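# Relocate large case into empty corner of other pallet

## Task

Take the big case that sits on the pallet near the -y end of the track, next to two smaller cases, and put it in the free corner of the pallet holding the other three cases (those three may be shifted to make space). When finished, the two smaller cases must be back exactly where they started, no case may overhang its pallet's edge by more than about a finger's width, any case picked up from the floor must end with its lid facing up, and everything must stay in place on its own after the robot has released it and moved away.

## Robot and tools

ROBOT. Two arms, left_arm and right_arm, each with a four-cup vacuum tool, ride separate carriages on one track lying along y at x = 0. left_rail carries left_arm on the +y half, right_rail carries right_arm on the -y half. Each arm's base sits at x = 0, y = its carriage's position_m, z = 0.04 m, facing +x. Names say nothing about image sides.

FRAME. All reported poses use one table-fixed frame in metres: z = 0 is the table top, +z up, +x the direction the arms face, +y toward their left, y = 0 mid-track. The table starts at x = 0.50 and only spans y = -0.90 to 0.90; beyond that the floor lies 0.53 m lower. cam_pallet_north views the -y end, cam_pallet_south the +y end; +y runs roughly rightward in both. Printed cup positions can be off, more so at long reach.

TOOL. The cup point is the centre of the four cup rims; cups point along its +z. In cup-point axes the cups are at x = -62 and +62 mm, y = -104.5 mm (channel a) and +104.5 mm (channel b); the rims cover 227 by 312 mm, each cup 103 mm wide. Both cups of a channel must seal fully on a smooth flat face, or that channel holds nothing. Edges, holes and gaps leak; cardboard leaks. suction_measured_a / suction_measured_b show vacuum (0 to 1; airtight about 0.83+), settling over roughly 1.3 s; part_present_a / part_present_b flip to 1 above 0.09 and back below 0.07. Pull is about 381 N per sealed cup at 0.7, up to about 458 N at 1. Cups compress up to about 21 mm. With part_present on, the controller assumes an 11.5 kg load. To release: lower in tiny steps until contact, then in one action switch both channels off and back the tool straight away. A cup sealed to the table pins the tool; switch it off.

execute_actions(actions). A list run in order; each action may hold "rows", "steps", "until" and device keys. A call returns state and images; an empty list just observes.
- rows: up to 15 rows, one per control step (1/30 s). Each row is 16 numbers in [-1, 1], both arms always: left_arm dx, dy, dz, rx, ry, rz, left suction_a, suction_b, then the same eight for right_arm. dx..rz are an offset from that cup point's pose measured when the action began (for a call's first action, the last reported pose), expressed in the cup point's own axes; every row is relative to that same start, not cumulative. Scale: 1.0 = 0.6 m or 180 degrees; rx, ry, rz form one rotation vector. Suction values: 1 on, 0 off (above 0.01 counts as on) and they persist, so repeat a tool's last two values to keep it unchanged.
- steps: 1 to 450, at least the number of rows, default 15. After the last row each arm keeps heading to that row's target, so long moves need more steps; an arm cut short may stop early, so send the remainder next time. Per step the target is clamped to 100 mm and 16 degrees from the measured pose. Ramp offsets gradually (about 0.01 more per row, 6 mm per step) to avoid shaking loads loose.
- until: stops the action the first step all conditions hold (arms are not halted). Form {"<device>": {"<field>": value}} or [comparison, value] with "=", "!=", "<", "<=", ">", ">="; numbers require a comparison. {"all": {"status": "ended"}} = nothing reads moving; {"any": {"status": "ended"}} = some running motion finished.
- Devices: left_rail / right_rail accept position_m (absolute carriage position: left 0.6 to 3 m, right -3 to -0.6 m), speed_m_s (0.01 to 1, initially 1, sticky) or {"stop": true}. Any bad value or name rejects the whole call. Rows never move carriages, but a moving carriage carries its arm's tool along. Drive with position_m, then wait with {"steps": n, "until": {"<rail>": {"position_status": ["!=", "moving"]}}}; let it arrive (within 0.6 mm) before targeting points or ending. Acceleration is 2 m/s2.

RESULTS. Arm lines give end_effector_position, end_effector_quat_wxyz and velocities. Joint positions/velocities list per arm: rail, shoulder pan, shoulder lift, elbow, wrist 1, wrist 2, wrist 3. Ranges (rad): pan -3.142 to 3.142, lift -3.142 to 0.000, elbow 0.000 to 3.142, wrist 1 -4.712 to 1.571, wrist 2 -3.142 to 0.000, wrist 3 -6.283 to 6.283. "Hand target" is the current controller goal. "pose unreachable" means the clearance check altered or blocked that arm's command (stricter near moving carriages); its carriage brakes. Wrist force / Wrist torque are in end-effector axes, noisy, with fixed offsets, saturating near 200 N; "no reading" is harmless. position_status: moving, done, contact_stop (blocked, may roll back), time_out, stopped, stopped_with_arm (send followable rows, then resend), stopped_for_other_arm (move an arm away, wait 30 steps, resend). position_answer: taken or not_taken (resend once standing).

zoom_image(camera, region): region [x0, y0, x1, y1] in pixels of that camera's latest image, at most 504 by 504. Cameras: cam_high, cam_low, cam_pallet_north, cam_pallet_south (896x504), cam_left_wrist, cam_right_wrist (504x504).
read_manual(section): only "licences".
finished_scene(scene): ends the given scene irreversibly after the last command is held.

AVOID. A torque at a joint's load limit (pan/lift 686, elbow 402, wrists 99.5 N m) or an external force of 400 N stops that arm for 10 s and skips the rest of the call. Never let arms, tools, cameras or held objects hit or press each other; for handovers, switch the giver off before the taker on, and lift the giver clear. Avoid drops, slips, slams, hard pushes, fast or off-centre carries, and knocking anything out of the work area. Loose objects may get nudged occasionally. Motion continues while you reason.

Each tool is called as name(argument=value, ...), one argument or row to a line, values as JSON.

## Session

execute_actions(
  actions=[],
)

Scene clock: 0.00 s.
left_arm: end_effector_position=(+0.8496, +1.1577, +0.4409) suction_measured_a=0.00 part_present_a=0 suction_measured_b=0.00 part_present_b=0 end_effector_quat_wxyz=(+0.000, -0.001, +1.000, +0.000) end_effector_velocity=(+0.000, -0.000, -0.000) end_effector_angular_velocity=(+0.000, +0.000, -0.000) | right_arm: end_effector_position=(+0.8501, -2.4981, +0.4402) suction_measured_a=0.00 part_present_a=0 suction_measured_b=0.00 part_present_b=0 end_effector_quat_wxyz=(+0.000, -0.000, +1.000, -0.001) end_effector_velocity=(-0.000, +0.000, +0.000) end_effector_angular_velocity=(-0.000, -0.000, +0.000)
Joint positions: left_arm=[ 1.156 -0.238 -1.499  2.092 -2.164 -1.57   1.331] | right_arm=[-2.498 -0.238 -1.498  2.092 -2.165 -1.572  1.332]
Joint velocities: left_arm=[ 0. -0.  0. -0.  0. -0.  0.] | right_arm=[ 0.  0. -0.  0. -0.  0. -0.]
Wrist force (N, on the end effector, along its own x y z axes, offset not removed): no reading
Wrist torque (N m, same axes, about the end effector's origin, offset not removed): no reading
Hand target (left_arm): +0.850, +1.158, +0.441; +0.000, -0.001, +1.000, +0.000
Hand target (right_arm): +0.850, -2.498, +0.440; +0.000, -0.000, +1.000, -0.001
left_rail: position_m=1.156 position_m_goal=1.156 speed_m_s=1.00 position_status=done position_answer=taken refusals=0
right_rail: position_m=-2.498 position_m_goal=-2.498 speed_m_s=1.00 position_status=done position_answer=taken refusals=0

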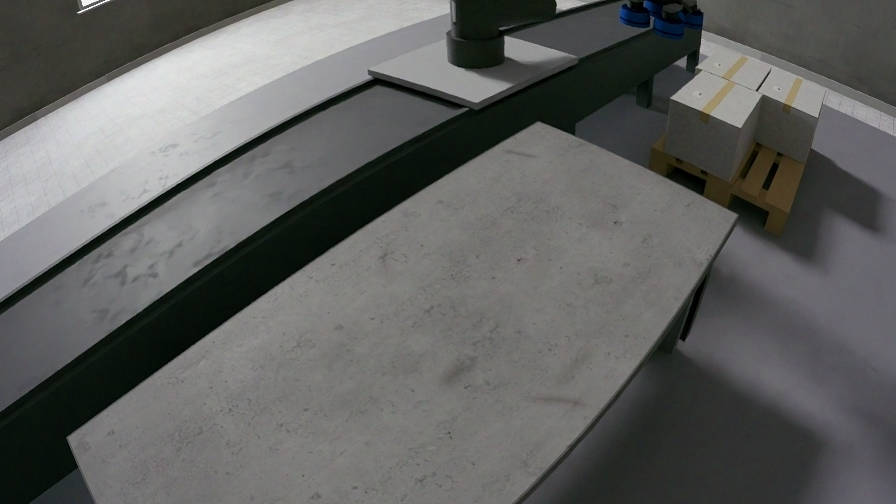

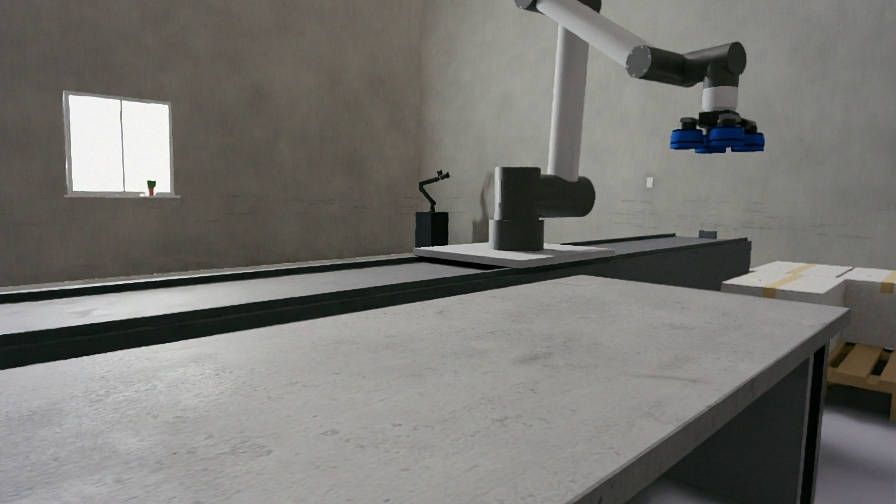

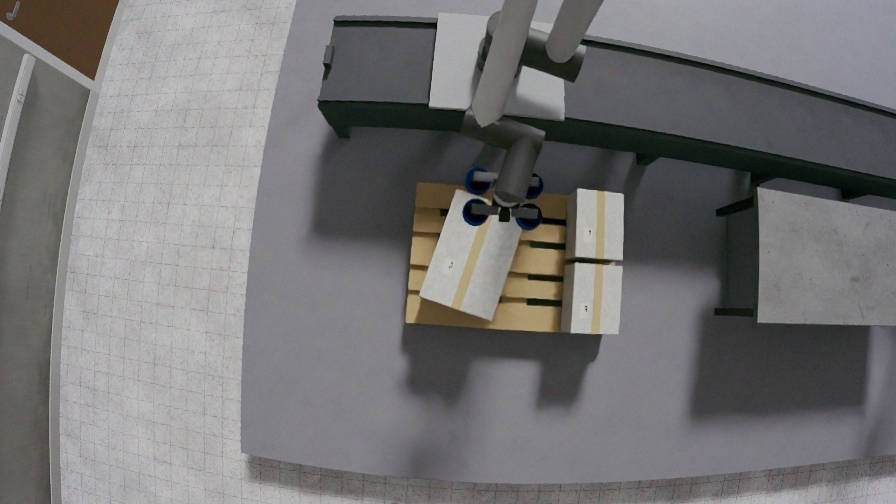

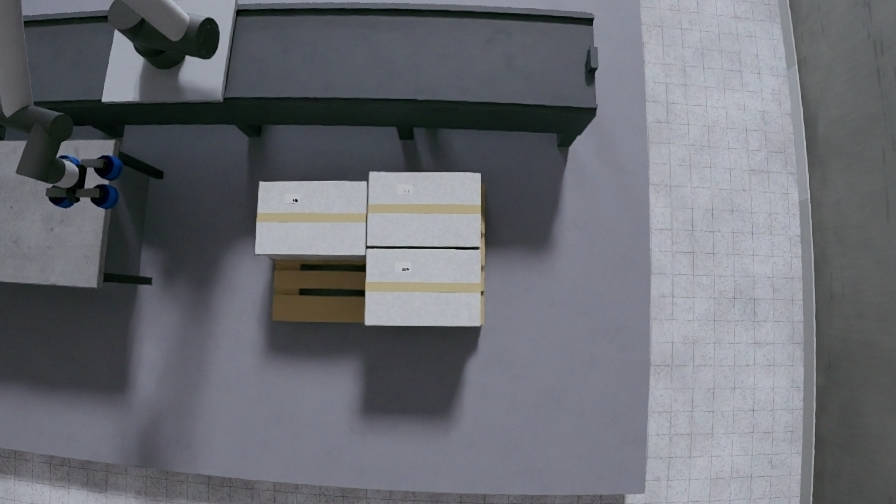

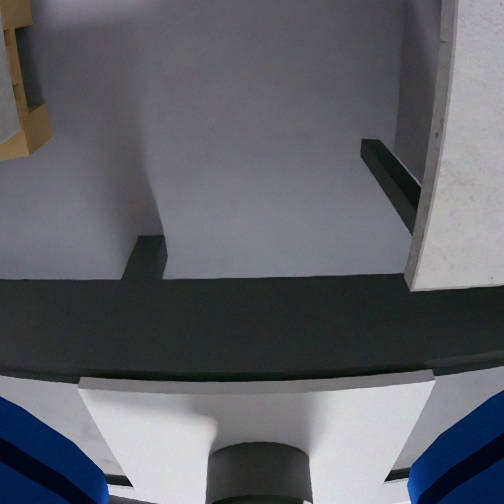

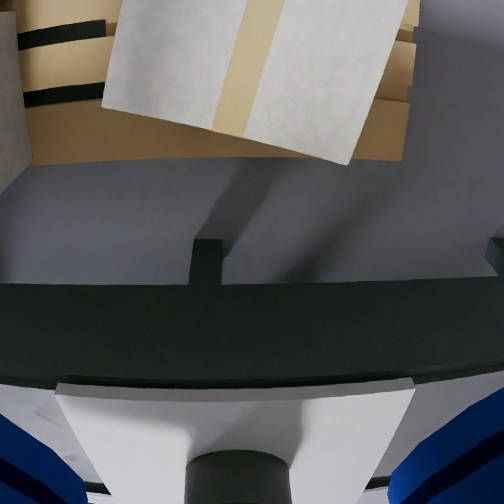

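execute_actions(
  actions=[
    {"rows":[[-1,0,0,0,0,0,0,0,-0.3,-0.117,0.3,0,0,0.083,0,0]],"steps":60,"left_rail":{"position_m":1.95}},
    {"steps":60,"until":{"all":{"status":"ended"}}},
  ],
)

Scene clock: 2.63 s.
left_arm: end_effector_position=(+1.4496, +1.9516, +0.4417) suction_measured_a=0.00 part_present_a=0 suction_measured_b=0.00 part_present_b=0 end_effector_quat_wxyz=(+0.000, -0.001, +1.000, +0.000) end_effector_velocity=(+0.000, +0.000, -0.000) end_effector_angular_velocity=(-0.000, -0.000, +0.000) | right_arm: end_effector_position=(+1.0301, -2.5683, +0.2602) suction_measured_a=0.00 part_present_a=0 suction_measured_b=0.00 part_present_b=0 end_effector_quat_wxyz=(+0.000, +0.130, +0.992, -0.001) end_effector_velocity=(+0.000, -0.000, -0.000) end_effector_angular_velocity=(+0.000, +0.000, +0.000)
Joint positions: left_arm=[ 1.95  -0.138 -0.844  1.109 -1.836 -1.57   1.43 ] | right_arm=[-2.498 -0.264 -1.163  1.956 -2.365 -1.572  1.567]
Joint velocities: left_arm=[ 0.  0.  0. -0.  0. -0.  0.] | right_arm=[ 0.  0.  0. -0.  0.  0. -0.]
Wrist force (N, on the end effector, along its own x y z axes, offset not removed): left_arm=[-4.7 3.0 -2.1] | right_arm=[5.3 6.6 -8.2]
Wrist torque (N m, same axes, about the end effector's origin, offset not removed): left_arm=[0.23 0.82 -0.68] | right_arm=[1.01 -0.27 -0.45]
Hand target (left_arm): +1.450, +1.952, +0.442; +0.000, -0.001, +1.000, +0.000
Hand target (right_arm): +1.030, -2.568, +0.260; +0.000, +0.130, +0.992, -0.001
Off the commanded pose (left_arm): 0.001 m, 0 deg.
Off the commanded pose (right_arm): 0.000 m, 0 deg.
left_rail: position_m=1.950 position_m_goal=1.950 speed_m_s=1.00 position_status=done position_answer=taken refusals=0
right_rail: position_m=-2.498 position_m_goal=-2.498 speed_m_s=1.00 position_status=done position_answer=taken refusals=0

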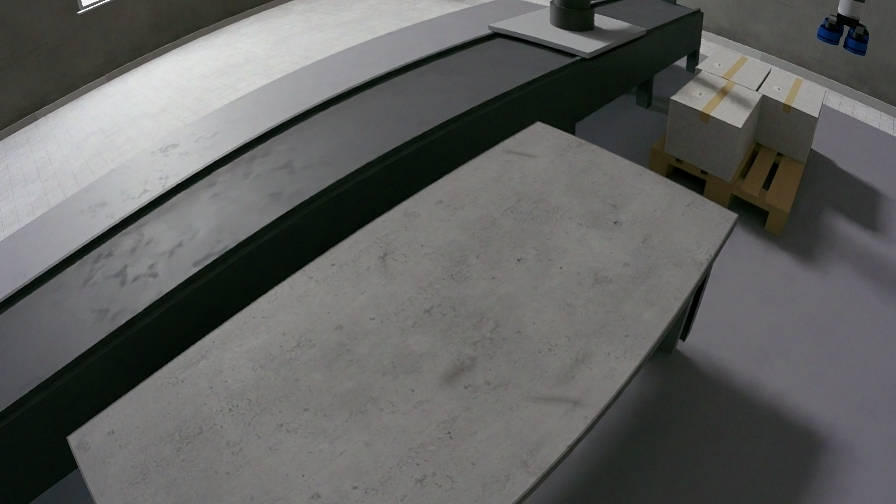

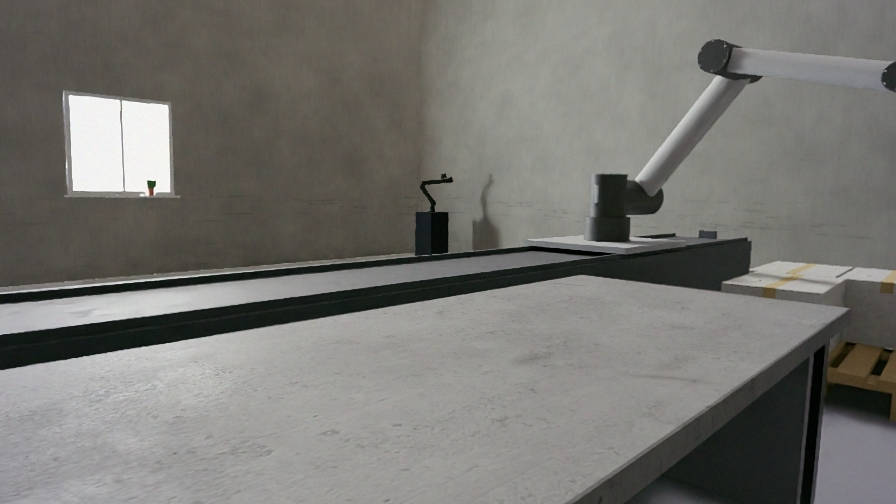

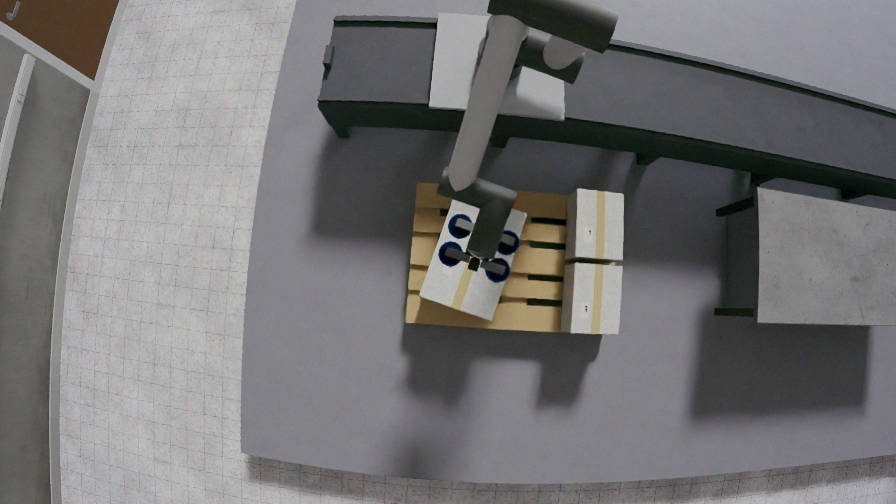

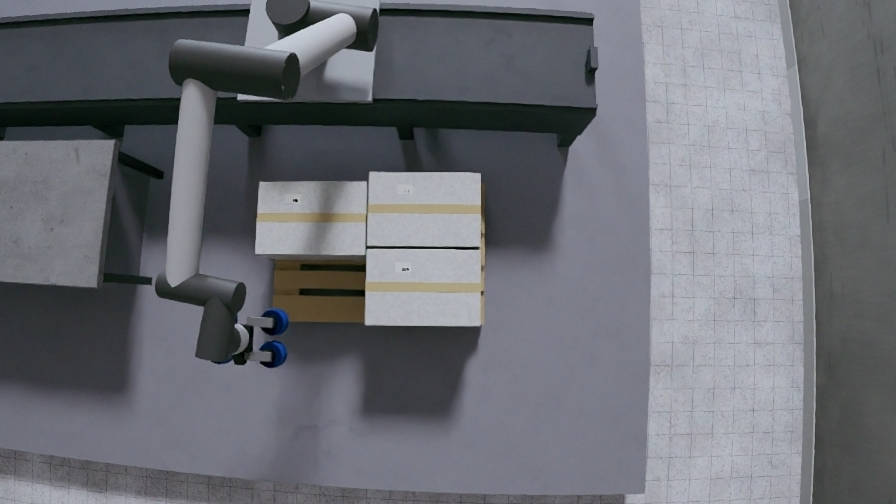

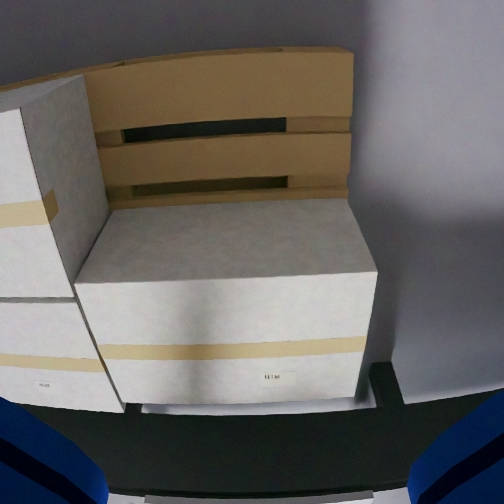

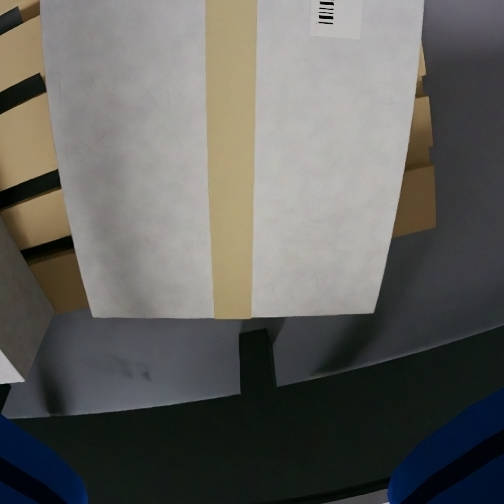

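execute_actions(
  actions=[
    {"rows":[[0.95,0.15,0.4,0,0,0.5,0,0,0,0,0.45,0,0,0,0,0]],"steps":75},
  ],
)

zoom_image(
  camera="cam_pallet_south",
  region=[230,150,510,350],
)

zoom_image(
  camera="cam_pallet_north",
  region=[380,160,640,350],
)

Scene clock: 5.43 s.
left_arm: end_effector_position=(+0.8798, +2.0410, +0.2009) suction_measured_a=0.00 part_present_a=0 suction_measured_b=0.00 part_present_b=0 end_effector_quat_wxyz=(-0.000, +0.706, +0.708, +0.000) end_effector_velocity=(-0.000, +0.000, -0.000) end_effector_angular_velocity=(-0.000, +0.000, +0.000) | right_arm: end_effector_position=(+1.0301, -2.5683, -0.0098) suction_measured_a=0.00 part_present_a=0 suction_measured_b=0.00 part_present_b=0 end_effector_quat_wxyz=(+0.000, +0.130, +0.992, -0.001) end_effector_velocity=(-0.000, +0.000, -0.000) end_effector_angular_velocity=(+0.000, +0.000, +0.000)
Joint positions: left_arm=[ 1.95  -0.126 -1.23   2.197 -2.538 -1.57   3.013] | right_arm=[-2.498 -0.264 -0.88   2.02  -2.712 -1.572  1.567]
Joint velocities: left_arm=[ 0.  0. -0.  0.  0. -0. -0.] | right_arm=[ 0.  0.  0. -0.  0. -0. -0.]
Wrist force (N, on the end effector, along its own x y z axes, offset not removed): left_arm=[-8.8 7.7 -0.8] | right_arm=[1.2 4.0 -6.2]
Wrist torque (N m, same axes, about the end effector's origin, offset not removed): left_arm=[0.83 1.29 -0.60] | right_arm=[0.63 0.32 -0.48]
Hand target (left_arm): +0.880, +2.041, +0.201; -0.000, +0.706, +0.708, +0.000
Hand target (right_arm): +1.030, -2.568, -0.010; +0.000, +0.130, +0.992, -0.001
Off the commanded pose (left_arm): 0.001 m, 0 deg.
Off the commanded pose (right_arm): 0.000 m, 0 deg.
left_rail: position_m=1.950 position_m_goal=1.950 speed_m_s=1.00 position_status=done position_answer=taken refusals=0
right_rail: position_m=-2.498 position_m_goal=-2.498 speed_m_s=1.00 position_status=done position_answer=taken refusals=0

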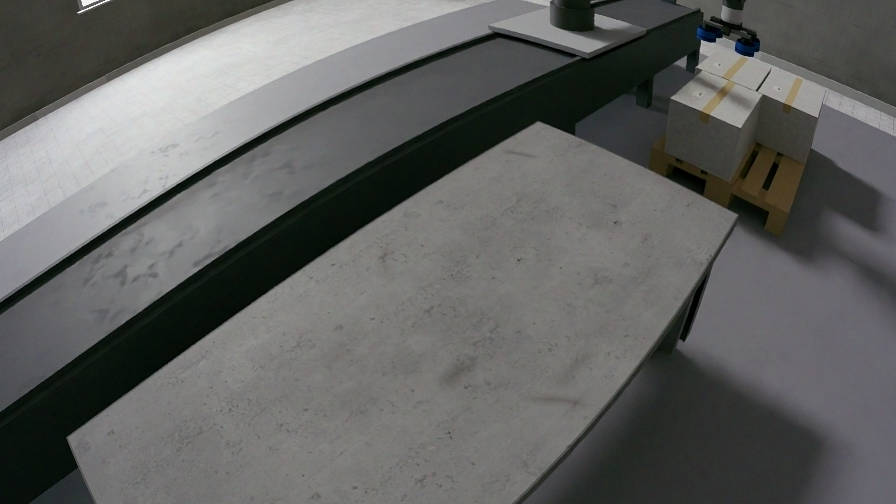

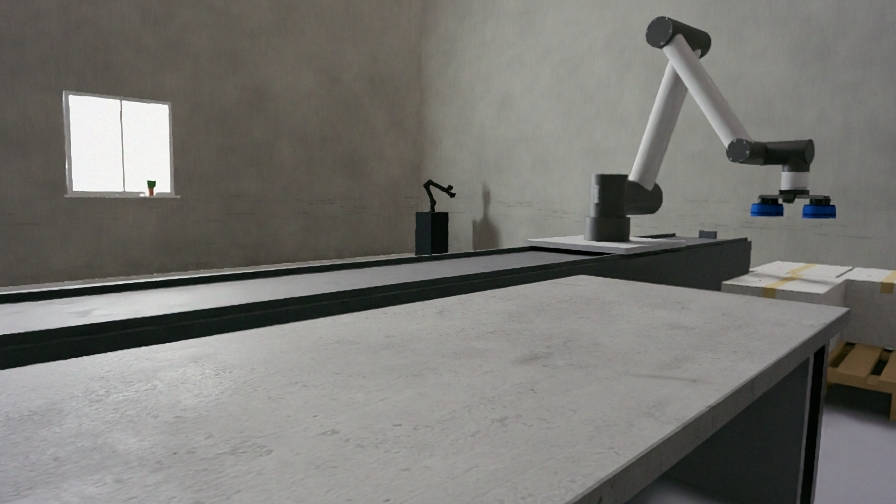

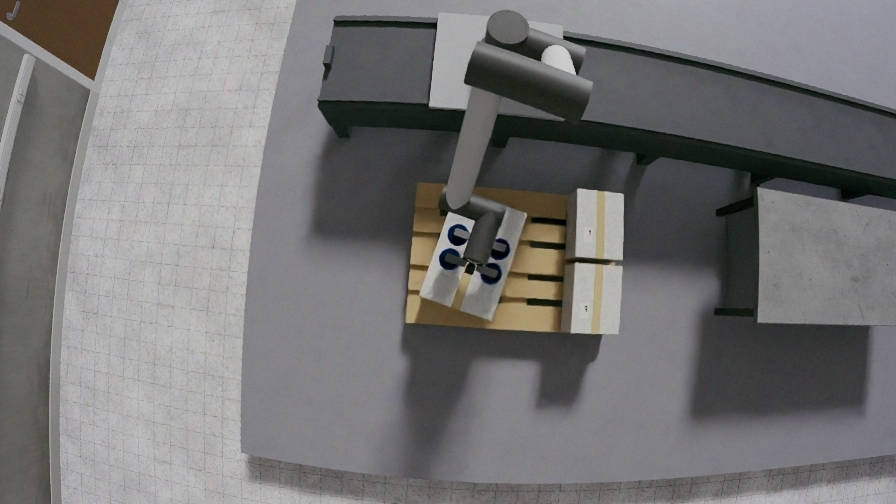

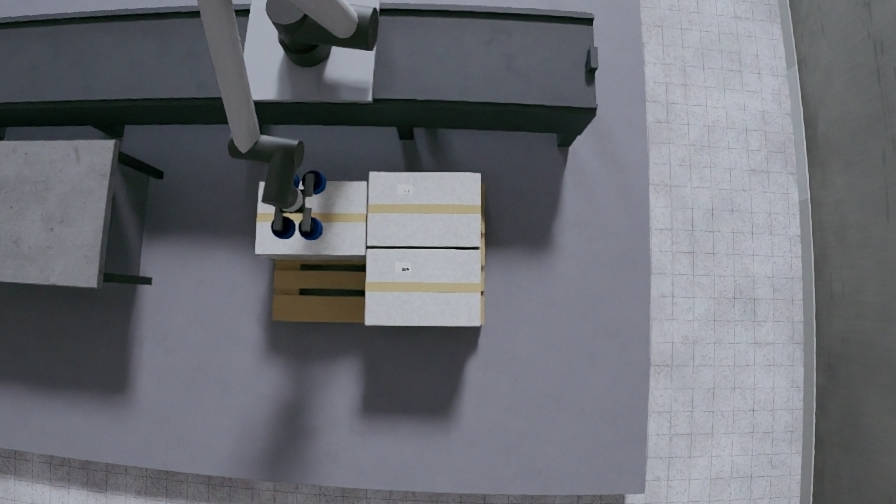

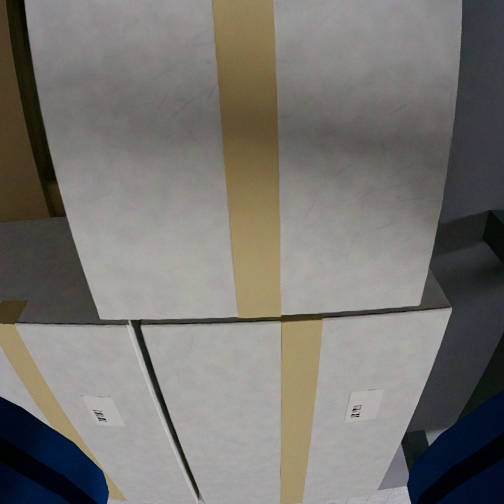

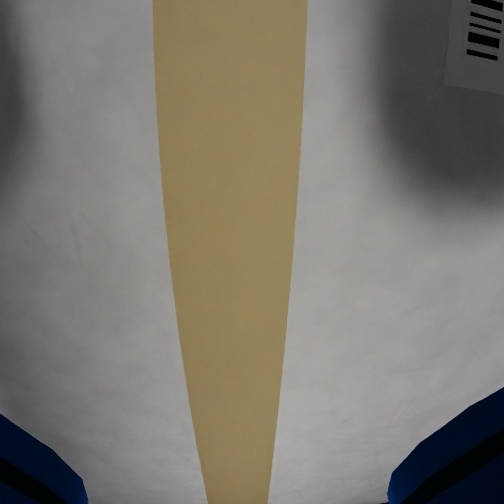

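Region (230, 150, 510, 350) of cam_pallet_south's 896x504 image, scaled by 1.800, with more detail than that image has; it fills the top 360 rows of this view, and the rest is white.

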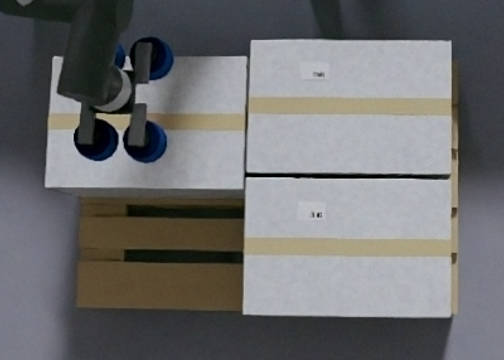

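Region (380, 160, 640, 350) of cam_pallet_north's 896x504 image, scaled by 1.938, with more detail than that image has; it fills the top 368 rows of this view, and the rest is white.

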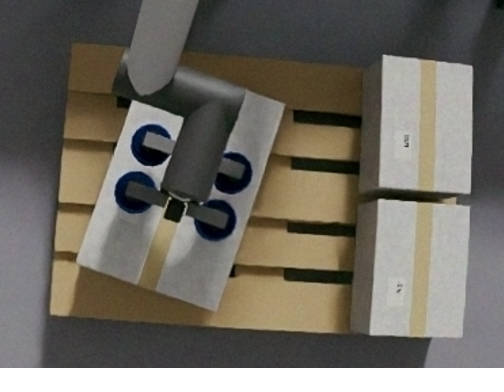

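execute_actions(
  actions=[
    {"rows":[[0,0,0.4,0,0,0,0,0,0,0,0.06,0,0,0,0,0]],"steps":25},
    {"rows":[[0,0,0.02,0,0,0,1,1,0,0,0.02,0,0,0,1,1],[0,0,0.03,0,0,0,1,1,0,0,0.03,0,0,0,1,1],[0,0,0.04,0,0,0,1,1,0,0,0.04,0,0,0,1,1],[0,0,0.05,0,0,0,1,1,0,0,0.05,0,0,0,1,1],[0,0,0.06,0,0,0,1,1,0,0,0.06,0,0,0,1,1],[0,0,0.075,0,0,0,1,1,0,0,0.065,0,0,0,1,1]],"steps":40},
  ],
)

Scene clock: 7.77 s.
left_arm: end_effector_position=(+0.8800, +2.0409, -0.0836) suction_measured_a=0.90 part_present_a=1 suction_measured_b=0.90 part_present_b=1 end_effector_quat_wxyz=(-0.000, +0.706, +0.708, +0.000) end_effector_velocity=(-0.000, +0.000, -0.000) end_effector_angular_velocity=(+0.000, +0.000, +0.000) | right_arm: end_effector_position=(+1.0301, -2.5682, -0.0849) suction_measured_a=0.96 part_present_a=1 suction_measured_b=0.96 part_present_b=1 end_effector_quat_wxyz=(+0.000, +0.130, +0.992, -0.001) end_effector_velocity=(-0.000, -0.000, -0.000) end_effector_angular_velocity=(-0.000, +0.000, +0.000)
Joint positions: left_arm=[ 1.95  -0.126 -0.846  2.237 -2.962 -1.57   3.013] | right_arm=[-2.498 -0.264 -0.79   2.016 -2.797 -1.572  1.567]
Joint velocities: left_arm=[ 0.  0.  0. -0. -0.  0. -0.] | right_arm=[ 0. -0.  0. -0. -0. -0. -0.]
Wrist force (N, on the end effector, along its own x y z axes, offset not removed): left_arm=[-4.5 5.0 33.3] | right_arm=[6.5 4.5 15.4]
Wrist torque (N m, same axes, about the end effector's origin, offset not removed): left_arm=[2.32 -0.36 -0.57] | right_arm=[0.75 -8.05 -0.41]
Hand target (left_arm): +0.880, +2.041, -0.084; -0.000, +0.706, +0.708, +0.000
Hand target (right_arm): +1.030, -2.568, -0.085; +0.000, +0.130, +0.992, -0.001
Off the commanded pose (left_arm): 0.000 m, 0 deg.
Off the commanded pose (right_arm): 0.000 m, 0 deg.
left_rail: position_m=1.950 position_m_goal=1.950 speed_m_s=1.00 position_status=done position_answer=taken refusals=0
right_rail: position_m=-2.498 position_m_goal=-2.498 speed_m_s=1.00 position_status=done position_answer=taken refusals=0

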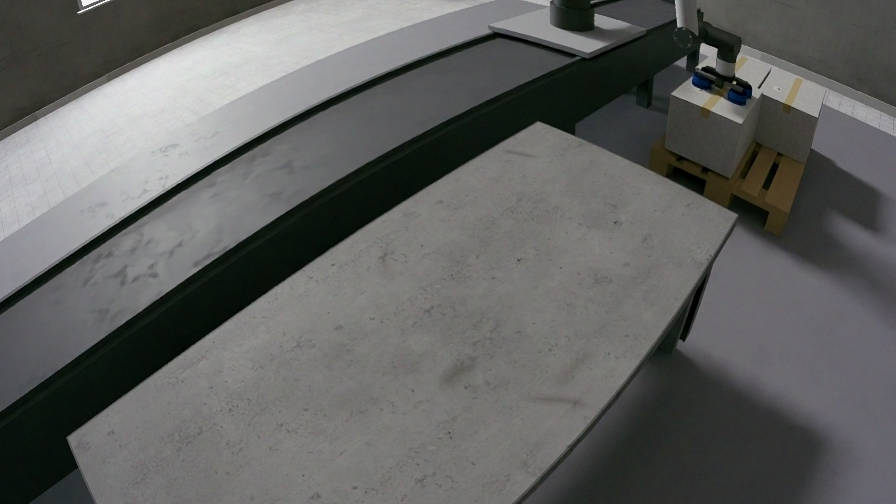

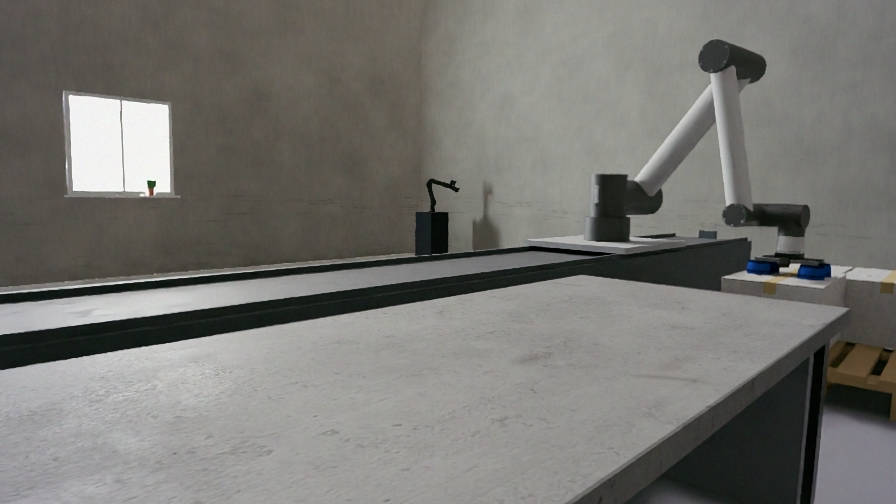

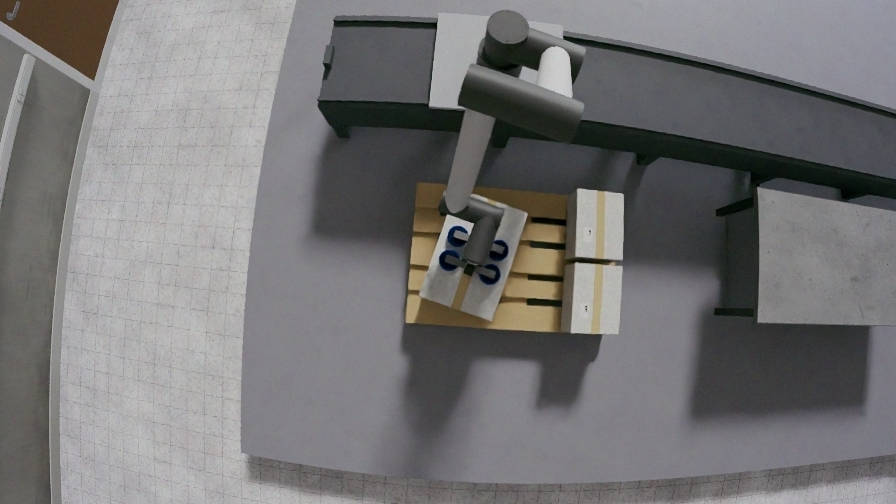

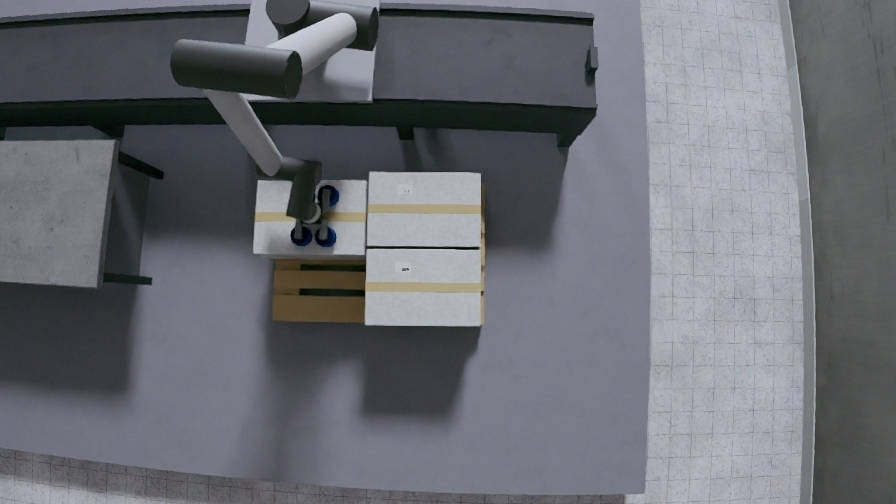

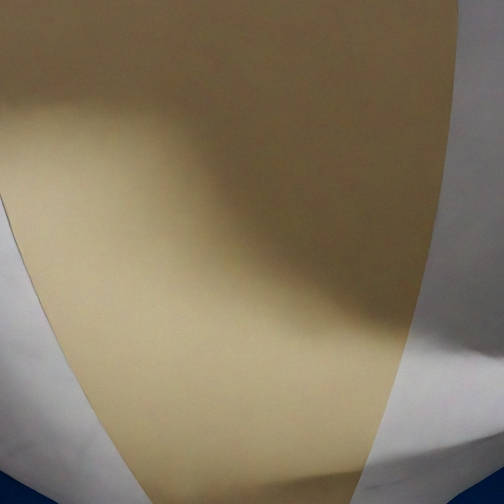

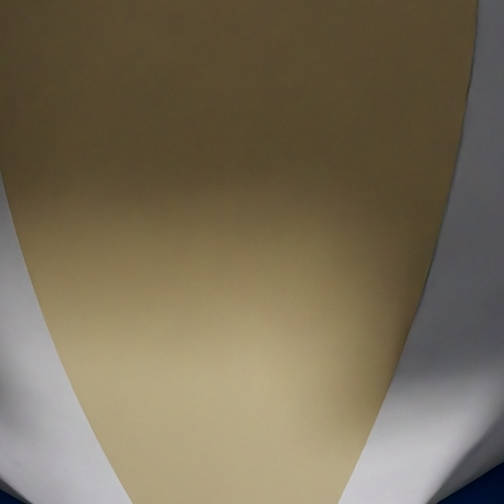

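execute_actions(
  actions=[
    {"rows":[[0,0,-0.005,0,0,0,1,1,0,0,-0.01,0,0,0,1,1],[0,0,-0.01,0,0,0,1,1,0,0,-0.02,0,0,0,1,1],[0,0,-0.015,0,0,0,1,1,0,0,-0.035,0,0,0,1,1],[0,0,-0.015,0,0,0,1,1,0,0,-0.05,0,0,0,1,1],[0,-0.005,-0.015,0,0,0,1,1,0,0,-0.07,0,0,0,1,1],[0,-0.01,-0.015,0,0,0,1,1,0,0,-0.09,0,0,0,1,1],[0,-0.018,-0.015,0,0,0,1,1,0,0,-0.115,0,0,0,1,1],[0,-0.026,-0.015,0,0,0,1,1,0,0,-0.14,0,0,0,1,1],[0,-0.034,-0.015,0,0,0,1,1,0,0,-0.17,0,0,0,1,1],[0,-0.042,-0.015,0,0,0,1,1,0,0,-0.2,0,0,0,1,1],[0,-0.05,-0.015,0,0,0,1,1,0,0,-0.23,0,0,0,1,1],[0,-0.06,-0.015,0,0,0,1,1,0,0,-0.26,0,0,0,1,1],[0,-0.07,-0.015,0,0,0,1,1,0,0,-0.29,0,0,0,1,1],[0,-0.08,-0.015,0,0,0,1,1,0,0,-0.32,0,0,0,1,1],[0,-0.087,-0.015,0,0,0,1,1,0,0,-0.72,0,0,0,1,1]],"steps":60},
  ],
)

zoom_image(
  camera="cam_pallet_south",
  region=[230,150,510,350],
)

Scene clock: 10.00 s.
left_arm: end_effector_position=(+0.8278, +2.0408, -0.0747) suction_measured_a=0.90 part_present_a=1 suction_measured_b=0.90 part_present_b=1 end_effector_quat_wxyz=(-0.000, +0.706, +0.708, +0.000) end_effector_velocity=(-0.000, +0.000, -0.000) end_effector_angular_velocity=(+0.000, +0.000, +0.000) | right_arm: end_effector_position=(+1.0301, -2.5682, +0.3471) suction_measured_a=0.96 part_present_a=1 suction_measured_b=0.96 part_present_b=1 end_effector_quat_wxyz=(+0.000, +0.130, +0.992, -0.001) end_effector_velocity=(+0.000, -0.000, +0.000) end_effector_angular_velocity=(-0.000, -0.000, -0.000)
Joint positions: left_arm=[ 1.95  -0.135 -0.872  2.313 -3.012 -1.57   3.005] | right_arm=[-2.498 -0.264 -1.235  1.909 -2.246 -1.572  1.567]
Joint velocities: left_arm=[ 0.  0. -0.  0.  0.  0. -0.] | right_arm=[ 0. -0. -0. -0.  0. -0. -0.]
Wrist force (N, on the end effector, along its own x y z axes, offset not removed): left_arm=[-6.5 4.5 31.1] | right_arm=[1.5 4.9 15.1]
Wrist torque (N m, same axes, about the end effector's origin, offset not removed): left_arm=[1.92 -0.14 -0.63] | right_arm=[0.87 -8.46 -0.53]
Hand target (left_arm): +0.828, +2.041, -0.075; -0.000, +0.706, +0.708, +0.000
Hand target (right_arm): +1.030, -2.568, +0.347; +0.000, +0.130, +0.992, -0.001
Off the commanded pose (left_arm): 0.000 m, 0 deg.
Off the commanded pose (right_arm): 0.001 m, 0 deg.
left_rail: position_m=1.950 position_m_goal=1.950 speed_m_s=1.00 position_status=done position_answer=taken refusals=0
right_rail: position_m=-2.498 position_m_goal=-2.498 speed_m_s=1.00 position_status=done position_answer=taken refusals=0

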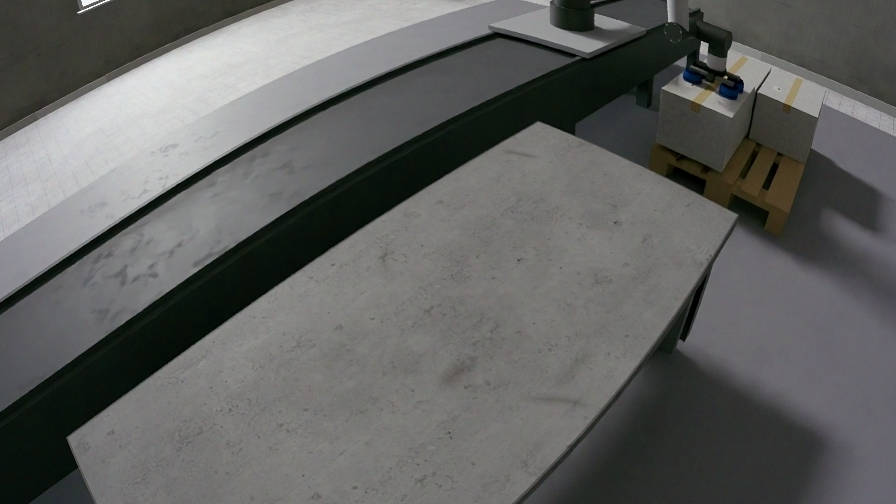

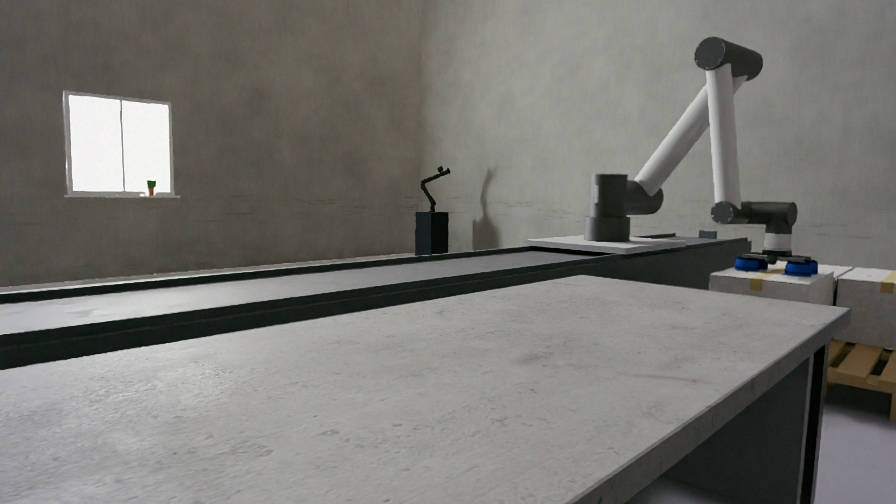

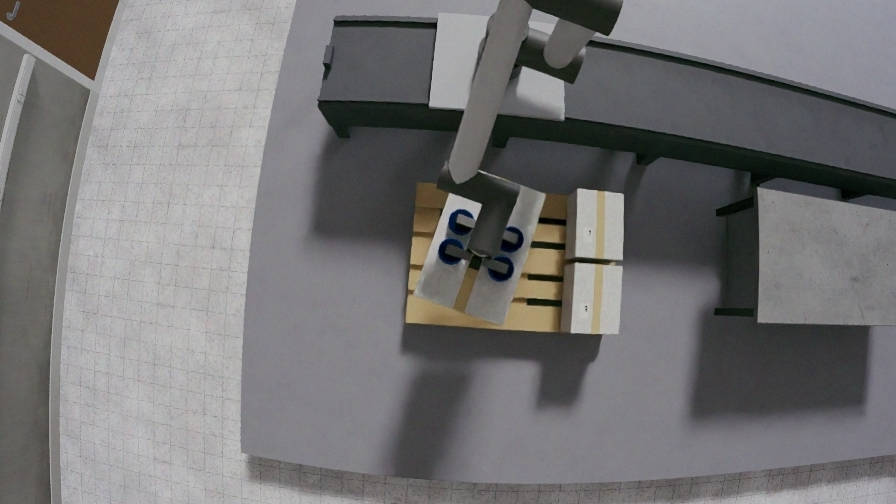

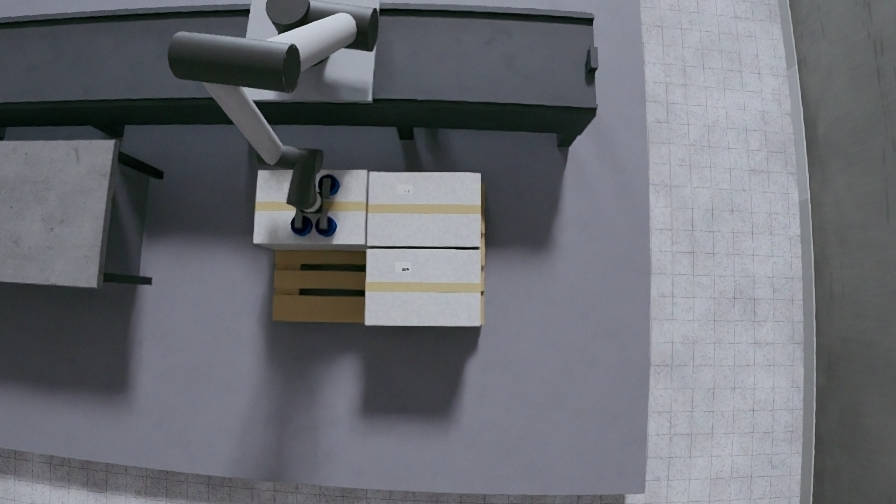

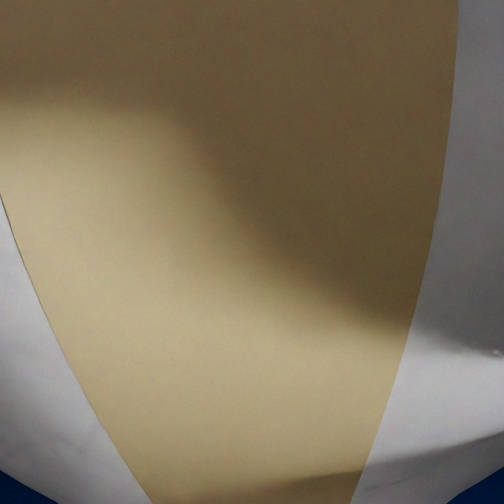

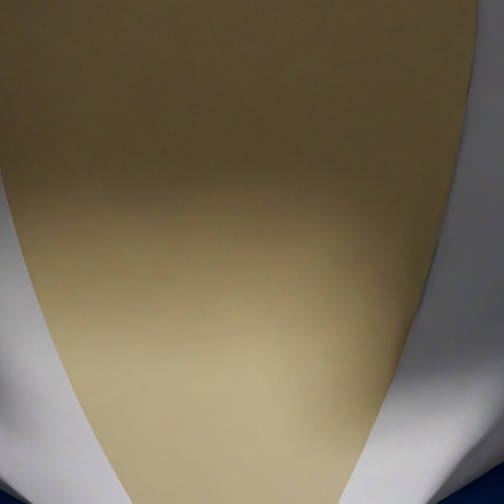

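Region (230, 150, 510, 350) of cam_pallet_south's 896x504 image, scaled by 1.800, with more detail than that image has; it fills the top 360 rows of this view, and the rest is white.

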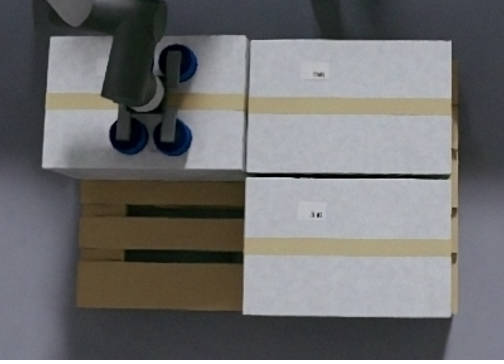

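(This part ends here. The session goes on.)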